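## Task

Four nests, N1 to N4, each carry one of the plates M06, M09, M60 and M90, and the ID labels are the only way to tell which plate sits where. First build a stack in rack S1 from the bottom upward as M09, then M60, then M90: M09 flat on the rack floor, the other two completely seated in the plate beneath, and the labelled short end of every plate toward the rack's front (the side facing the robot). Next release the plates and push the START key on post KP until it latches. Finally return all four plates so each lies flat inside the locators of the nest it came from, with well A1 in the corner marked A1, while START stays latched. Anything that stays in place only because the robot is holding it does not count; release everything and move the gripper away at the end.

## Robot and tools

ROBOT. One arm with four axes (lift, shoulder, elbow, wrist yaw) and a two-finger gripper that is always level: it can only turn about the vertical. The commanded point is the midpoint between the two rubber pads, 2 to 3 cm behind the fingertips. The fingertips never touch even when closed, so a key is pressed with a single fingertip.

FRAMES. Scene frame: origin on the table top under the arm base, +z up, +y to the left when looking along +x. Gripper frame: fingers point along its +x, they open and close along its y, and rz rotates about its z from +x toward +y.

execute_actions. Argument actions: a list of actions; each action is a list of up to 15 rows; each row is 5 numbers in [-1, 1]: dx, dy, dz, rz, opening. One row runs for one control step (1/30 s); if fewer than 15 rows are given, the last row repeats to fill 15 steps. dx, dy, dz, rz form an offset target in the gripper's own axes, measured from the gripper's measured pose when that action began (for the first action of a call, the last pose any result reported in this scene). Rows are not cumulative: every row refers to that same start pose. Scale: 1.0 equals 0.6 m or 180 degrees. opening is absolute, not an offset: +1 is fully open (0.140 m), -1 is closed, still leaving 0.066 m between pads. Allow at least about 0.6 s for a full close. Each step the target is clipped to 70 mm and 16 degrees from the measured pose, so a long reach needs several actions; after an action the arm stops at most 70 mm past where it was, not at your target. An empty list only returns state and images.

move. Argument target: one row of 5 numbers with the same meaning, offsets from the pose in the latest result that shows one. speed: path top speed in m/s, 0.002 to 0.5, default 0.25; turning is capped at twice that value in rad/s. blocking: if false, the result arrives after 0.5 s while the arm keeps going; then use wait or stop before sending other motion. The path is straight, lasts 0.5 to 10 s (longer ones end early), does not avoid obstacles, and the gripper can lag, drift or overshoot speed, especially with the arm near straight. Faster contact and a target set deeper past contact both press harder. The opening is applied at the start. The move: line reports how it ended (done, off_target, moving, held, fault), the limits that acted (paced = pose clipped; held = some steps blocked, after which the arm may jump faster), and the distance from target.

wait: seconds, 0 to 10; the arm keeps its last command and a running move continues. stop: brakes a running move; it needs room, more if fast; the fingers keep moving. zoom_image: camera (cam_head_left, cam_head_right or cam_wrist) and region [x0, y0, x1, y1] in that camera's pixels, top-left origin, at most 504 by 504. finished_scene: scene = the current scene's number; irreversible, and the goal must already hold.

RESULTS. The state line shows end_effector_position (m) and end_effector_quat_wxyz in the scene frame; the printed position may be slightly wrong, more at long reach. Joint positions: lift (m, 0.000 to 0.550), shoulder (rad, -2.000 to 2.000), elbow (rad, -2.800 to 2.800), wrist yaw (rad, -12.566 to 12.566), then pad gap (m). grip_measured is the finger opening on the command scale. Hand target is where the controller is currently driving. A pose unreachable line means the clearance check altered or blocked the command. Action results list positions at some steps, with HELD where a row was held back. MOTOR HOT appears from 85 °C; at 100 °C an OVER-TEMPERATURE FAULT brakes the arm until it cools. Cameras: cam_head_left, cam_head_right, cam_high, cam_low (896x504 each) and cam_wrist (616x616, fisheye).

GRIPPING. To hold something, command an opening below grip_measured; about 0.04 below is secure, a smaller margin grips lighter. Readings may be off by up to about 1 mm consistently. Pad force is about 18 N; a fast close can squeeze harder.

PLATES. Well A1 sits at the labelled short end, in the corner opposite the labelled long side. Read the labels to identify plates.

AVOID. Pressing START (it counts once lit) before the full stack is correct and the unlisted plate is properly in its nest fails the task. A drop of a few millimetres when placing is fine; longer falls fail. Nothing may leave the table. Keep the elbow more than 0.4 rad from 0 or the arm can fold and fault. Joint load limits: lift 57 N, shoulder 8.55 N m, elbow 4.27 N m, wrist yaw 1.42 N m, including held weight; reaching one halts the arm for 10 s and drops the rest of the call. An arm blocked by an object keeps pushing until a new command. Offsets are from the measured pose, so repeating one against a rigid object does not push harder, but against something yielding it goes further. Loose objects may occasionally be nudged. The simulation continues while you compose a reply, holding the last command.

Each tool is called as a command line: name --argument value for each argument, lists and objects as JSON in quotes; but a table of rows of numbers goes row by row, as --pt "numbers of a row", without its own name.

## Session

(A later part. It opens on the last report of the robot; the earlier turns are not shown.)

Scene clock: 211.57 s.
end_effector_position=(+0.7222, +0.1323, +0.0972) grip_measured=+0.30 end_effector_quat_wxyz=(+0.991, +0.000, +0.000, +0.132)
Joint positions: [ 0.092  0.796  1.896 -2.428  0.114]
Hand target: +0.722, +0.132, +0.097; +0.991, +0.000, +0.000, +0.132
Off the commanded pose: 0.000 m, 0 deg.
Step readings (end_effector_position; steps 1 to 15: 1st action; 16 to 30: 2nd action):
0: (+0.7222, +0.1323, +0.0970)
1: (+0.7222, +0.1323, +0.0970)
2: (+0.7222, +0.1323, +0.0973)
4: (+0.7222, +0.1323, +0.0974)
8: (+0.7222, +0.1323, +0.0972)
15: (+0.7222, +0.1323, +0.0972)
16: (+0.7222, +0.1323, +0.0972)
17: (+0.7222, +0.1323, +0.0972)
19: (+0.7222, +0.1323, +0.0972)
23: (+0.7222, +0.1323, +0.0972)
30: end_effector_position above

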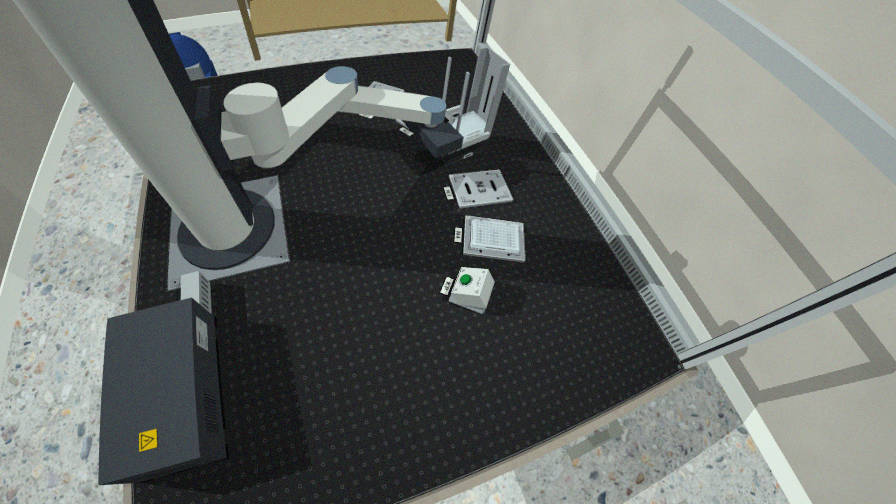

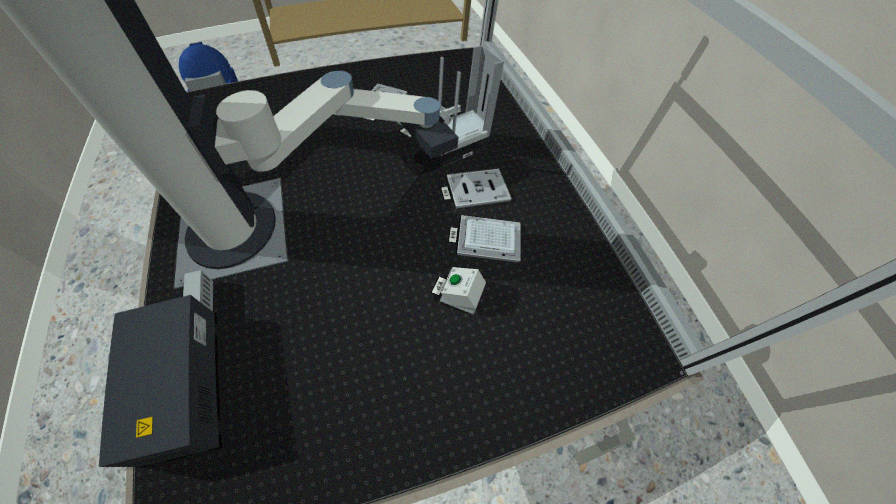

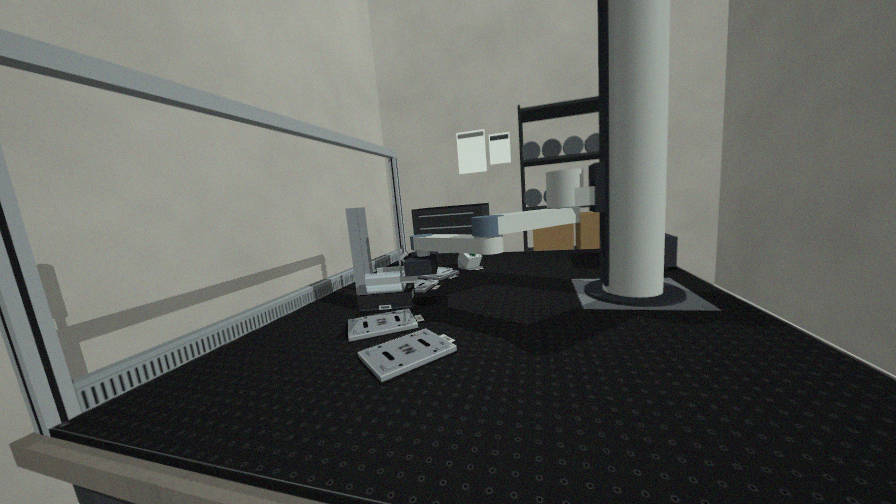

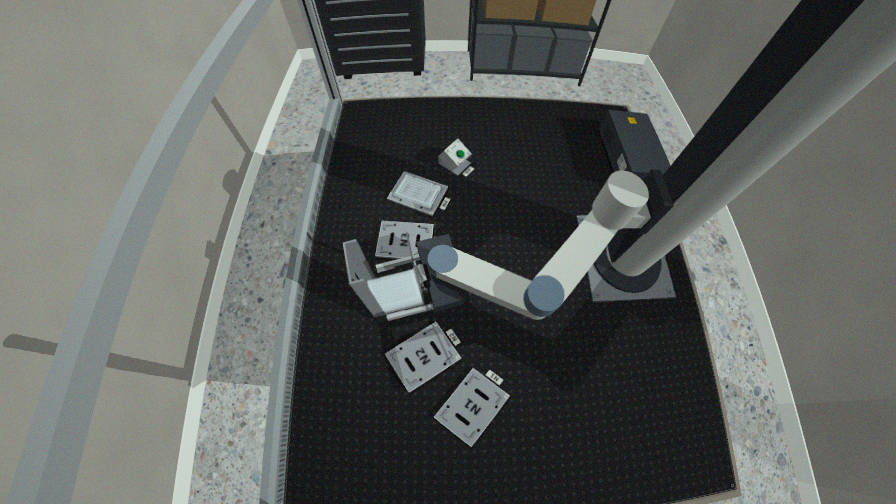

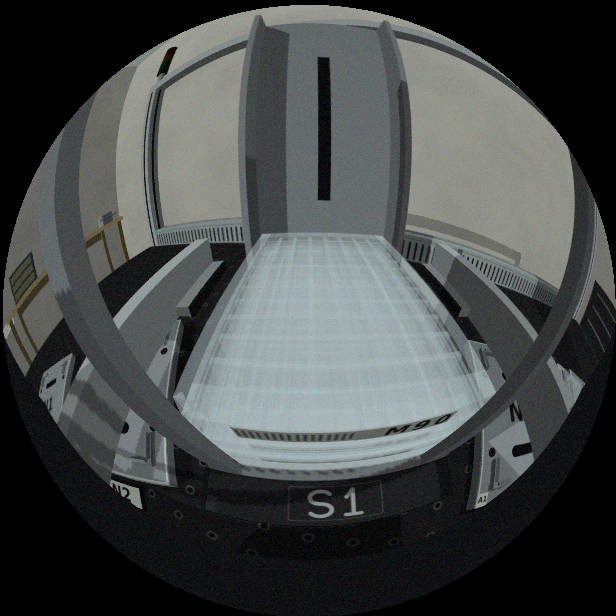

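move --target '[0.007, -0.006, -0.0135, 0.0, -1.0]' --speed 0.02

zoom_image --camera "cam_wrist" --region '[180, 200, 380, 400]'

Scene clock: 228.60 s.
end_effector_position=(+0.4866, -0.3594, +0.0950) grip_measured=-1.00 end_effector_quat_wxyz=(+0.914, +0.000, +0.000, -0.407)
Joint positions: [ 0.09  -0.083  1.397 -2.151  0.066]
Hand target: +0.487, -0.359, +0.095; +0.914, +0.000, +0.000, -0.407
Off the commanded pose: 0.000 m, 0 deg.
move: done

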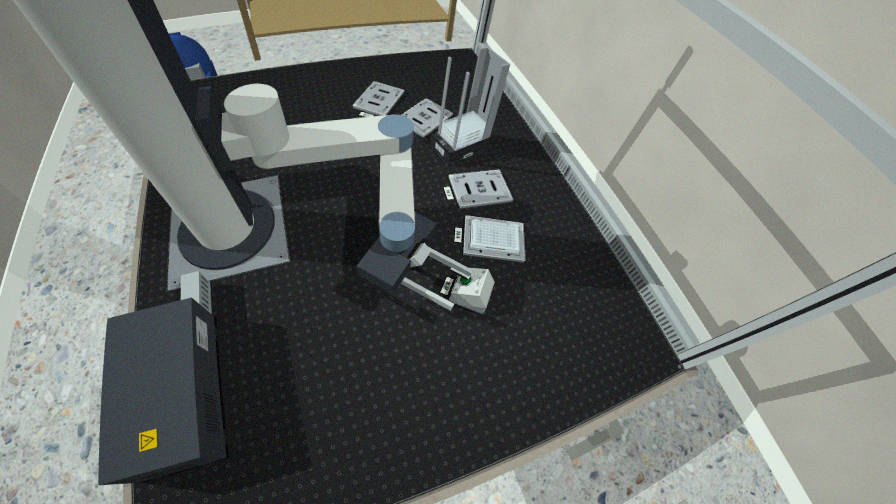

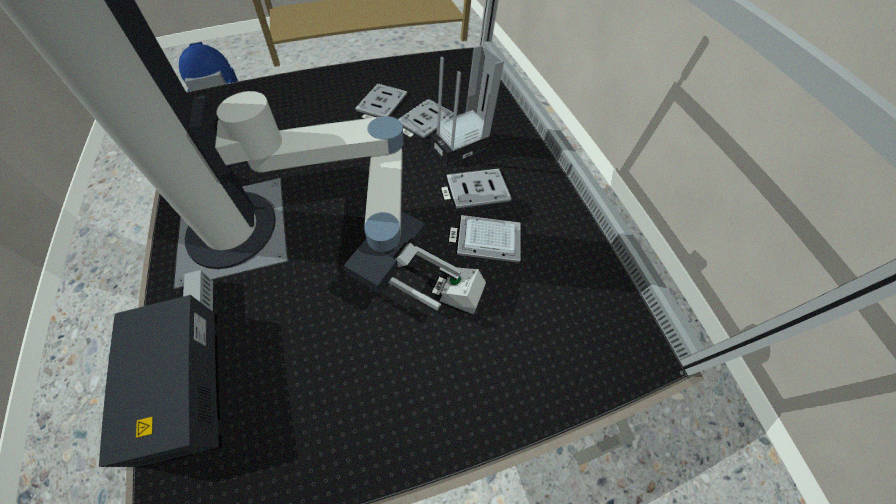

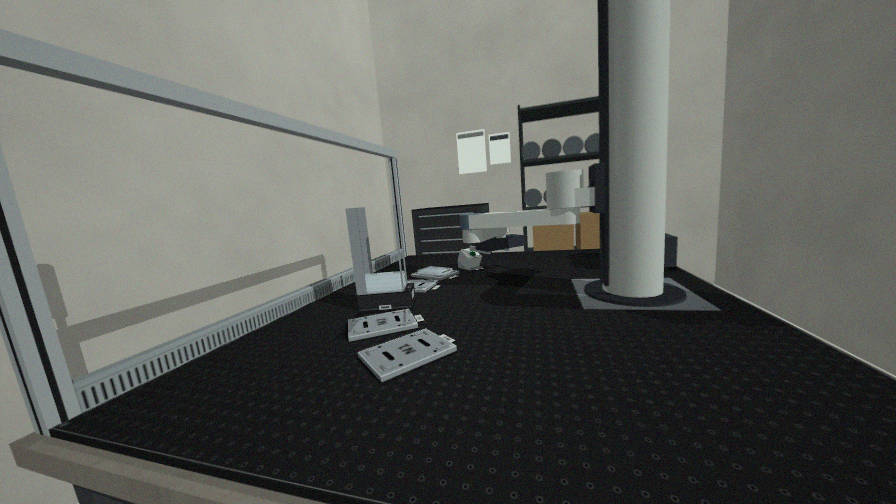

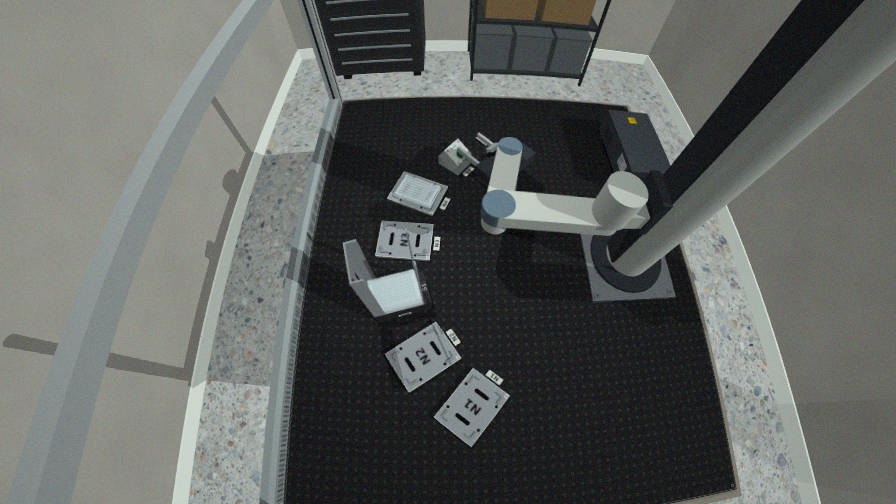

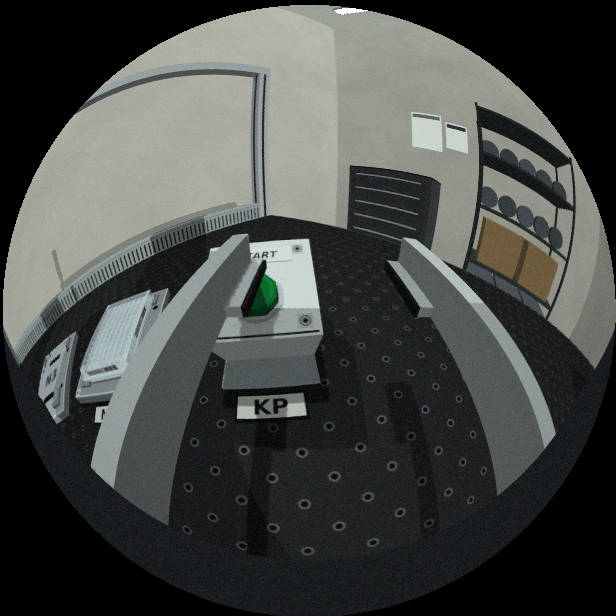

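Region (180, 200, 380, 400) of cam_wrist's 616x616 image, scaled by 2.520, with more detail than that image has.

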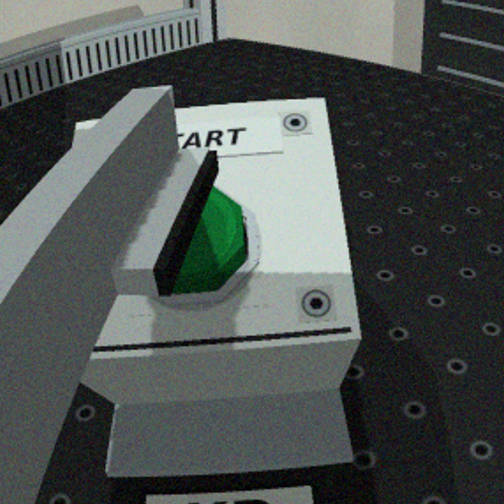

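execute_actions --actions '[]'

Scene clock: 230.83 s.
end_effector_position=(+0.4866, -0.3594, +0.0950) grip_measured=-1.00 end_effector_quat_wxyz=(+0.914, +0.000, +0.000, -0.407)
Joint positions: [ 0.09  -0.083  1.397 -2.151  0.066]
Hand target: +0.487, -0.359, +0.095; +0.914, +0.000, +0.000, -0.407
Off the commanded pose: 0.000 m, 0 deg.

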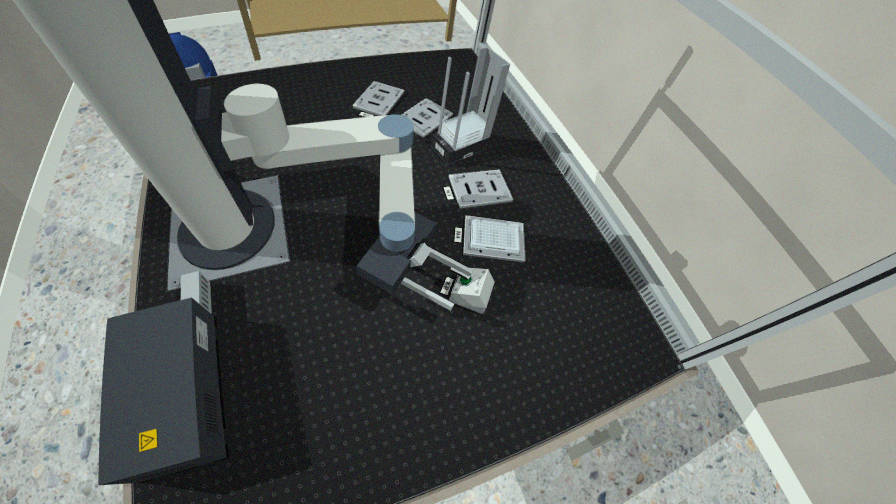

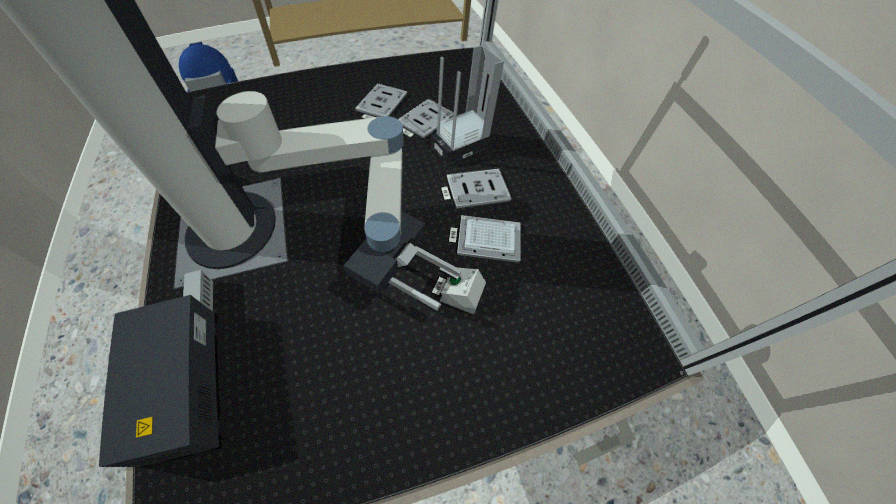

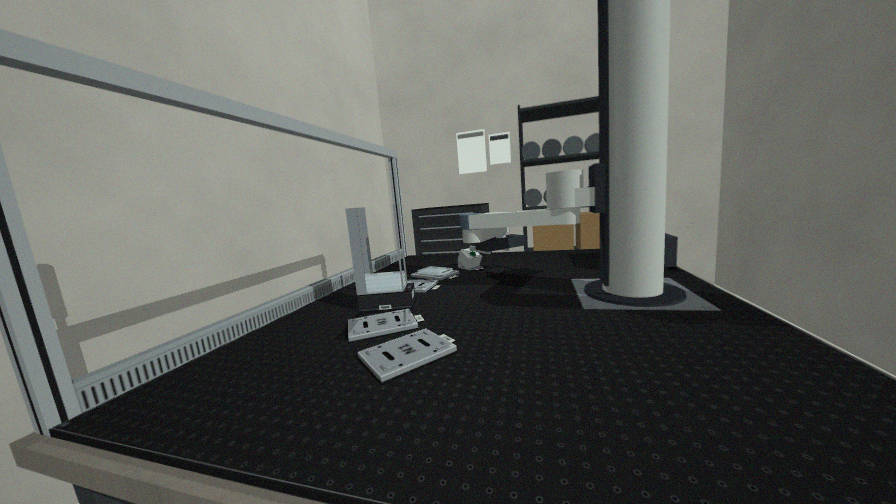

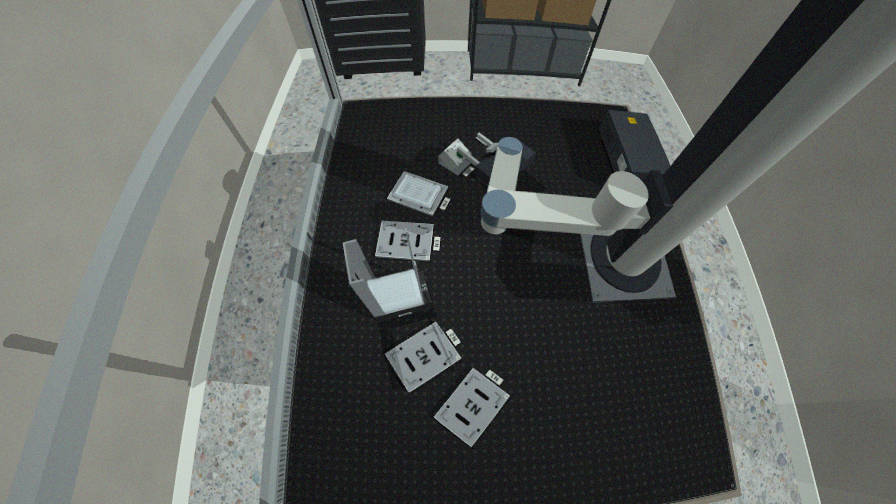

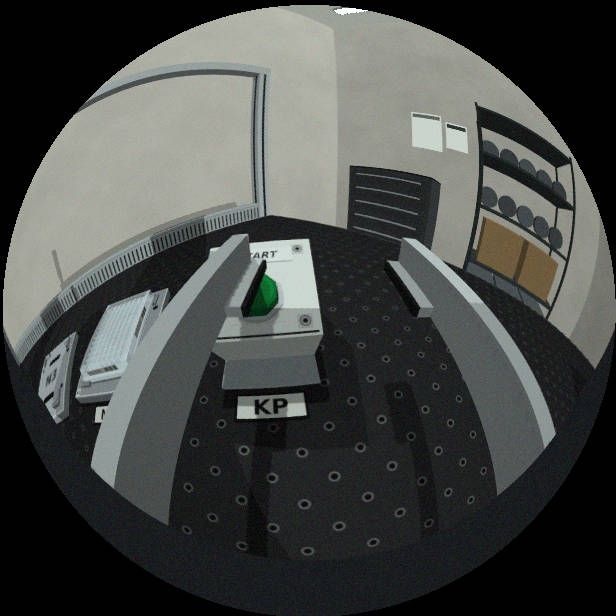

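zoom_image --camera "cam_head_left" --region '[430, 190, 550, 320]'

zoom_image --camera "cam_low" --region '[340, 120, 500, 330]'

Region (430, 190, 550, 320) of cam_head_left's 896x504 image, scaled by 3.877, with more detail than that image has; it fills the left 465 columns of this view, and the rest is white.

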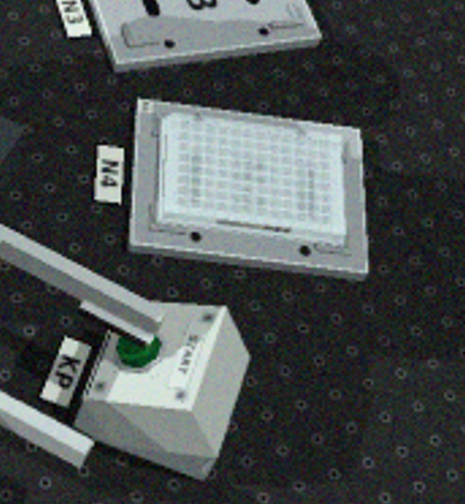

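Region (340, 120, 500, 330) of cam_low's 896x504 image, scaled by 2.400, with more detail than that image has; it fills the left 384 columns of this view, and the rest is white.

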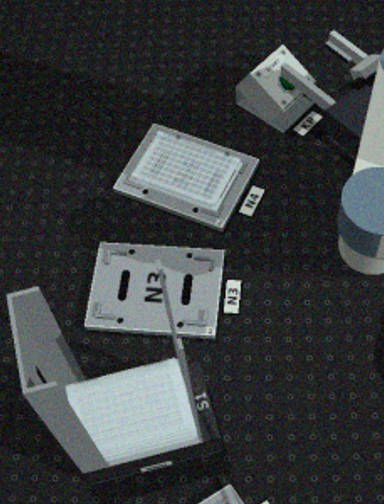

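execute_actions --actions '[[[0,0,-0.0033,0,-1]],[[0,0,-0.0033,0,-1]]]'

Scene clock: 232.33 s.
end_effector_position=(+0.4866, -0.3594, +0.0910) grip_measured=-1.00 end_effector_quat_wxyz=(+0.914, +0.000, +0.000, -0.407)
Joint positions: [ 0.086 -0.083  1.397 -2.151  0.066]
Hand target: +0.487, -0.359, +0.091; +0.914, +0.000, +0.000, -0.407
Off the commanded pose: 0.000 m, 0 deg.
Step readings (end_effector_position; steps 1 to 15: 1st action; 16 to 30: 2nd action):
0: (+0.4866, -0.3594, +0.0950)
1: (+0.4866, -0.3594, +0.0950)
2: (+0.4866, -0.3594, +0.0941)
4: (+0.4866, -0.3594, +0.0930)
8: (+0.4866, -0.3594, +0.0930)
15: (+0.4866, -0.3594, +0.0930)
16: (+0.4866, -0.3594, +0.0930)
17: (+0.4866, -0.3594, +0.0920)
19: (+0.4866, -0.3594, +0.0909)
23: (+0.4866, -0.3594, +0.0910)
30: end_effector_position above

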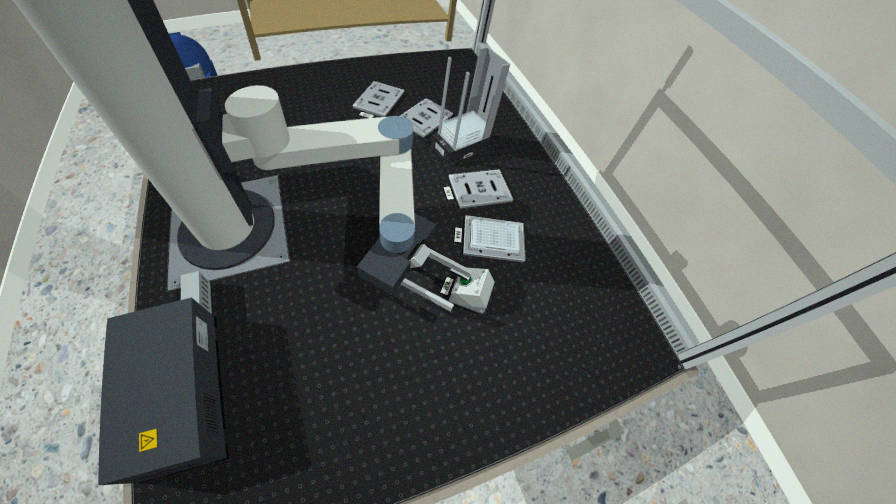

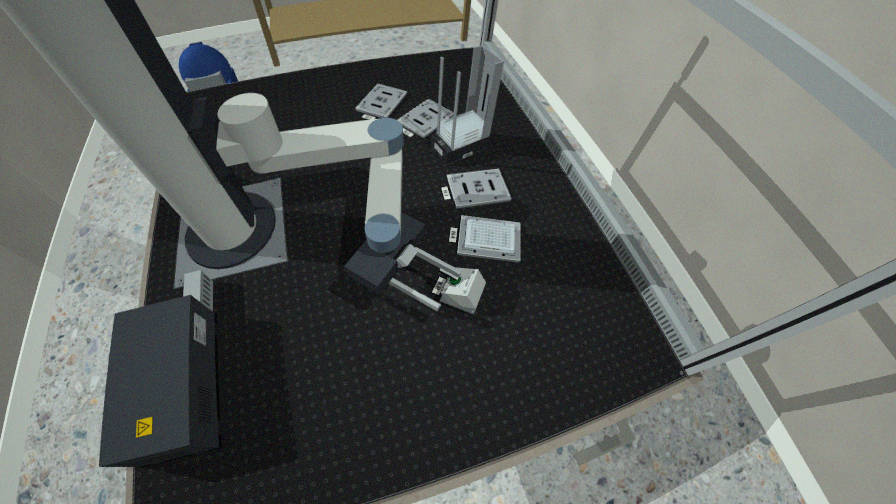

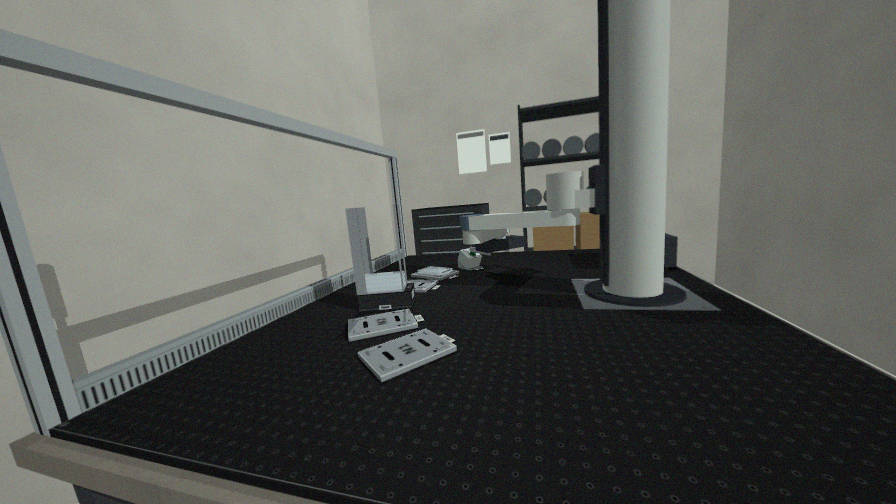

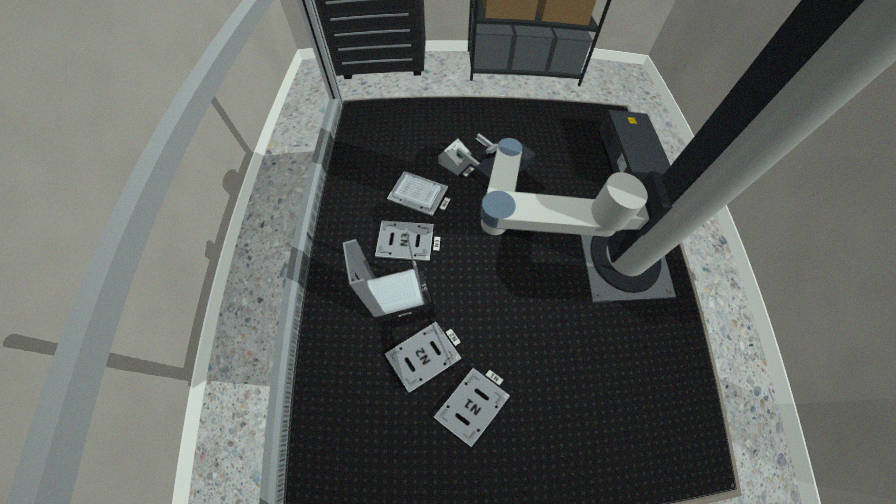

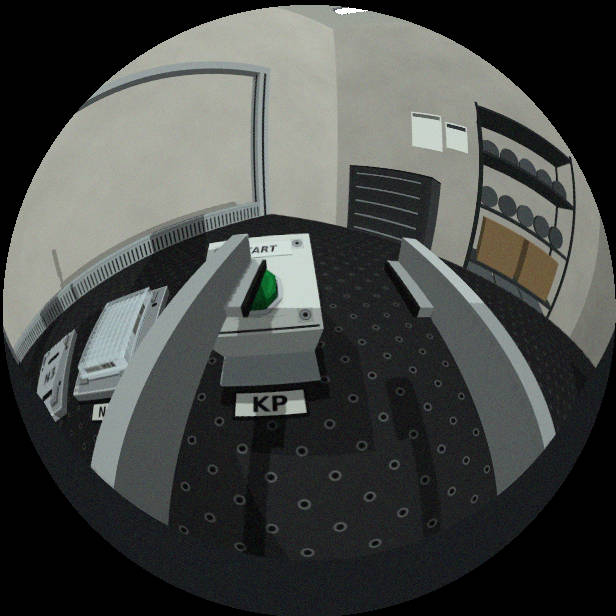

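execute_actions --actions '[[[0,0,-0.002,0,-1]],[[0,0,-0.002,0,-1]],[[0,0,-0.002,0,-1]]]'

Scene clock: 234.00 s.
end_effector_position=(+0.4867, -0.3594, +0.0874) grip_measured=-1.00 end_effector_quat_wxyz=(+0.914, +0.000, +0.000, -0.407)
Joint positions: [ 0.082 -0.083  1.397 -2.151  0.066]
Hand target: +0.487, -0.359, +0.087; +0.914, +0.000, +0.000, -0.407
Off the commanded pose: 0.000 m, 0 deg.
Step readings (end_effector_position; steps 1 to 15: 1st action; 16 to 30: 2nd action; 31 to 45: 3rd action):
0: (+0.4866, -0.3594, +0.0910)
1: (+0.4866, -0.3594, +0.0910)
2: (+0.4866, -0.3594, +0.0902)
4: (+0.4866, -0.3594, +0.0897)
8: (+0.4866, -0.3594, +0.0897)
15: (+0.4866, -0.3594, +0.0897)
16: (+0.4866, -0.3594, +0.0897)
17: (+0.4866, -0.3594, +0.0889)
19: (+0.4866, -0.3594, +0.0886)
23: (+0.4866, -0.3594, +0.0886)
30: (+0.4866, -0.3594, +0.0886)
31: (+0.4866, -0.3594, +0.0886)
32: (+0.4866, -0.3594, +0.0878)
34: (+0.4867, -0.3594, +0.0874)
38: (+0.4867, -0.3594, +0.0874)
45: end_effector_position above

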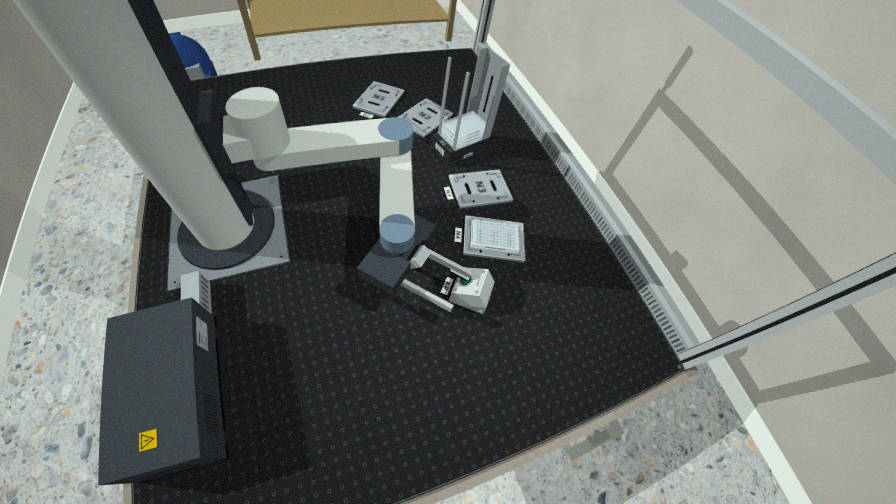

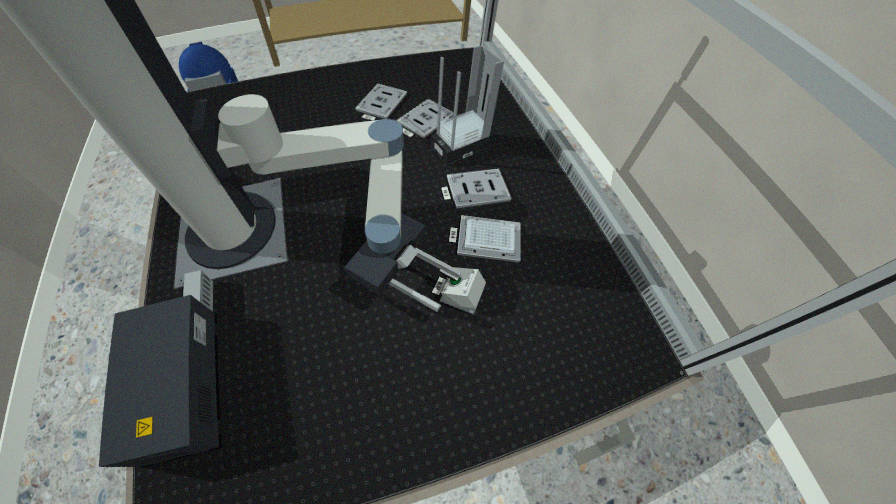

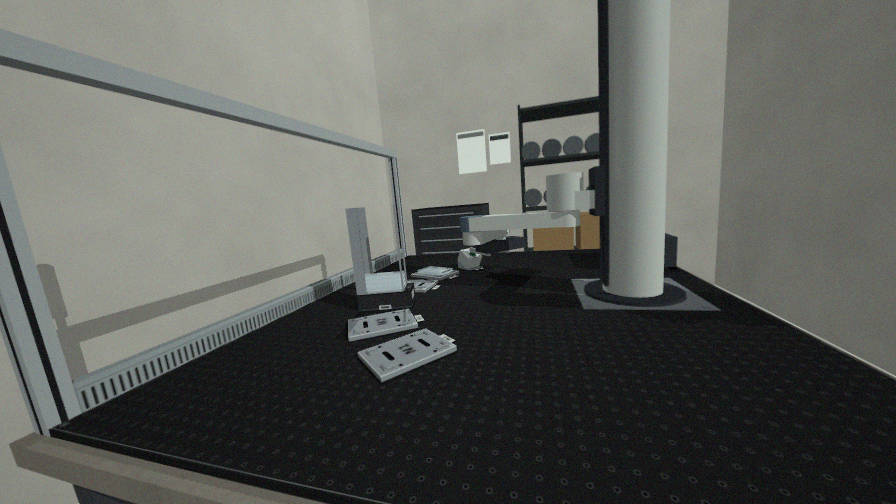

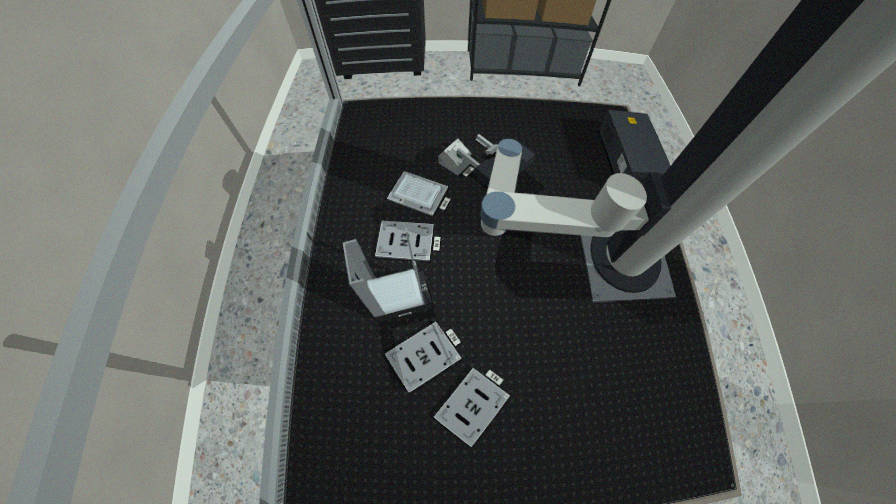

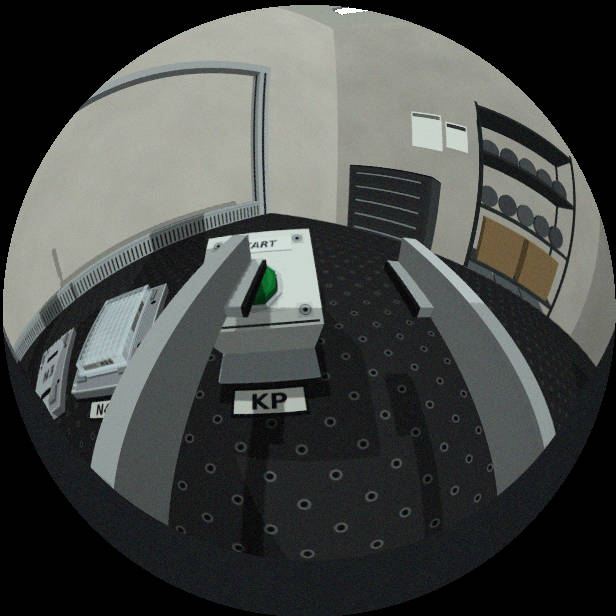

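zoom_image --camera "cam_wrist" --region '[190, 210, 350, 370]'

zoom_image --camera "cam_head_left" --region '[410, 240, 510, 320]'

Region (190, 210, 350, 370) of cam_wrist's 616x616 image, scaled by 3.150, with more detail than that image has.

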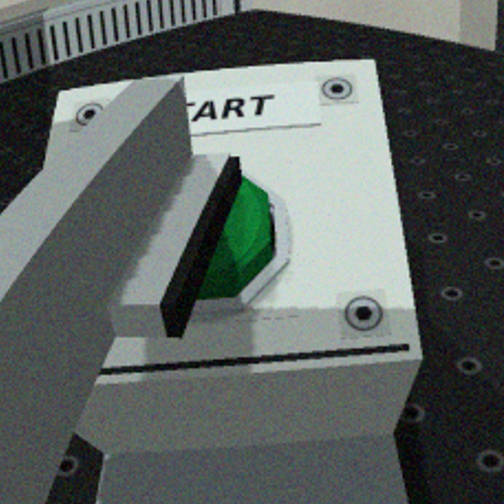

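Region (410, 240, 510, 320) of cam_head_left's 896x504 image, scaled by 5.040, with more detail than that image has; it fills the top 403 rows of this view, and the rest is white.

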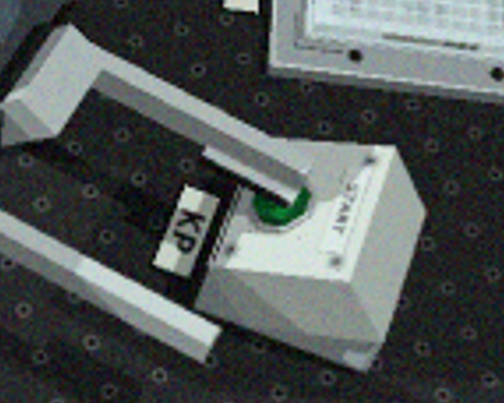

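execute_actions --actions '[[[-0.005,0,0,0,-1]],[[0,0,-0.002,0,-1]],[[0,0,-0.002,0,-1]]]'

Scene clock: 238.50 s.
end_effector_position=(+0.4846, -0.3571, +0.0852) grip_measured=-1.00 end_effector_quat_wxyz=(+0.914, +0.000, +0.000, -0.406)
Joint positions: [ 0.08  -0.077  1.381 -2.141  0.066]
Hand target: +0.485, -0.357, +0.085; +0.914, +0.000, +0.000, -0.407
Off the commanded pose: 0.000 m, 0 deg.
Step readings (end_effector_position; steps 1 to 15: 1st action; 16 to 30: 2nd action; 31 to 45: 3rd action):
0: (+0.4867, -0.3594, +0.0874)
1: (+0.4866, -0.3593, +0.0874)
2: (+0.4855, -0.3581, +0.0875)
4: (+0.4846, -0.3572, +0.0875)
8: (+0.4846, -0.3572, +0.0875)
15: (+0.4846, -0.3572, +0.0875)
16: (+0.4846, -0.3572, +0.0875)
17: (+0.4846, -0.3572, +0.0867)
19: (+0.4846, -0.3572, +0.0864)
23: (+0.4846, -0.3572, +0.0864)
30: (+0.4846, -0.3572, +0.0864)
31: (+0.4846, -0.3572, +0.0864)
32: (+0.4846, -0.3571, +0.0856)
34: (+0.4846, -0.3571, +0.0852)
38: (+0.4846, -0.3571, +0.0852)
45: end_effector_position above

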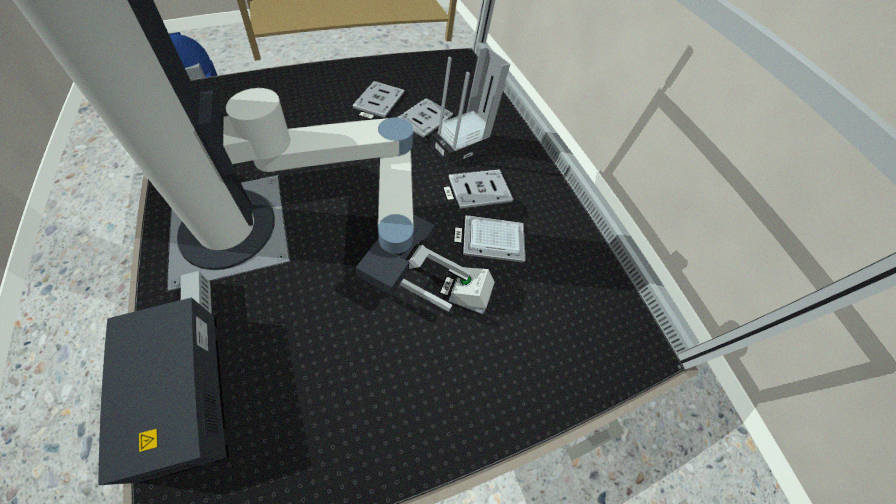

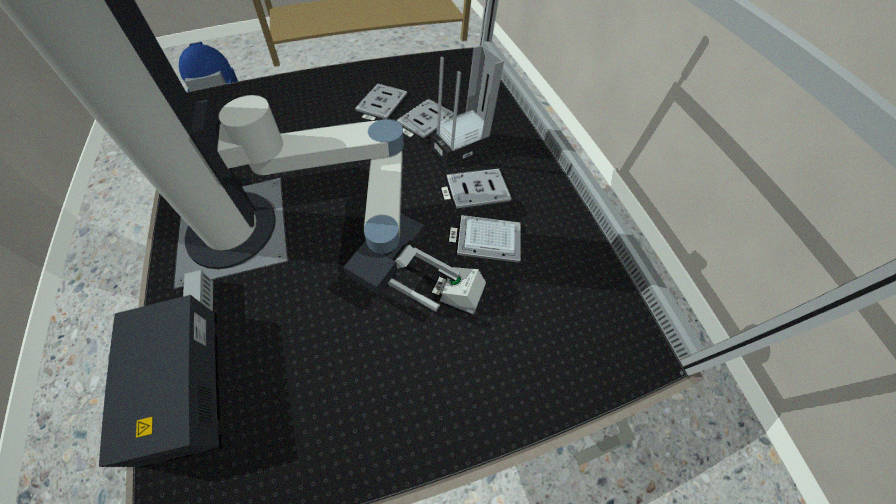

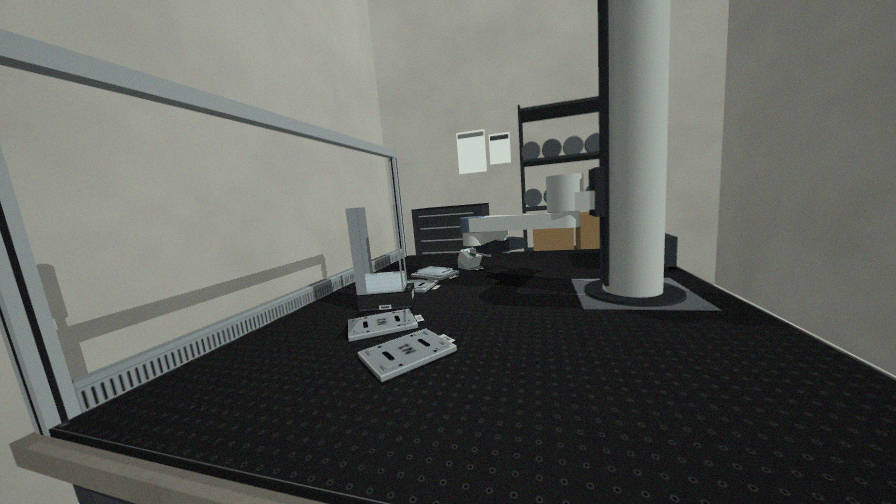

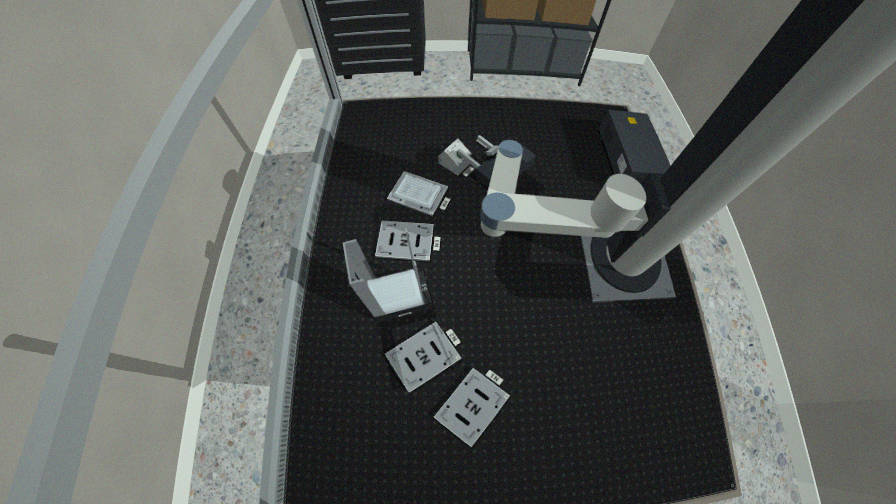

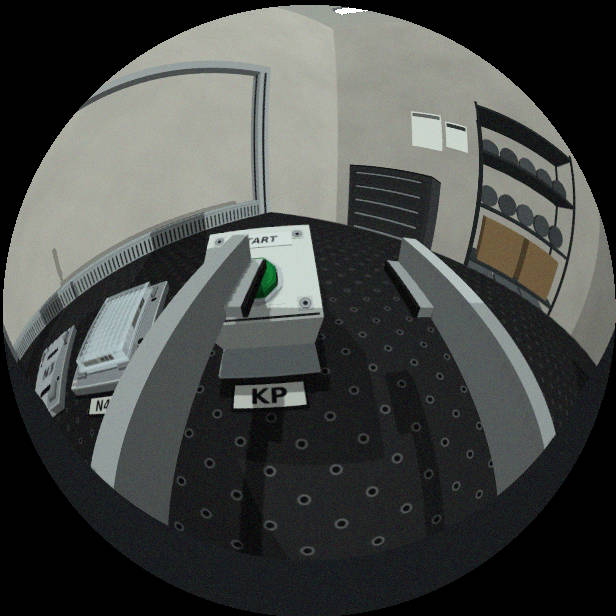

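zoom_image --camera "cam_wrist" --region '[190, 210, 350, 370]'

Region (190, 210, 350, 370) of cam_wrist's 616x616 image, scaled by 3.150, with more detail than that image has.

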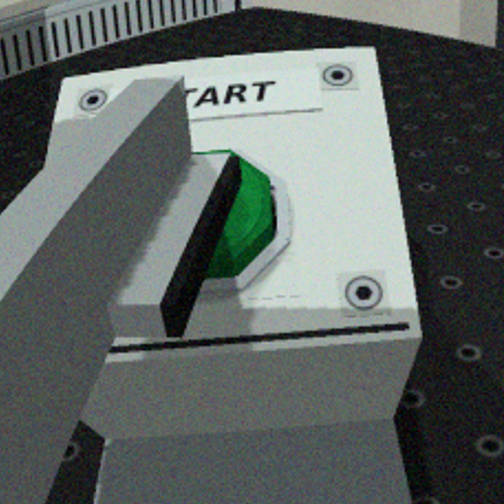

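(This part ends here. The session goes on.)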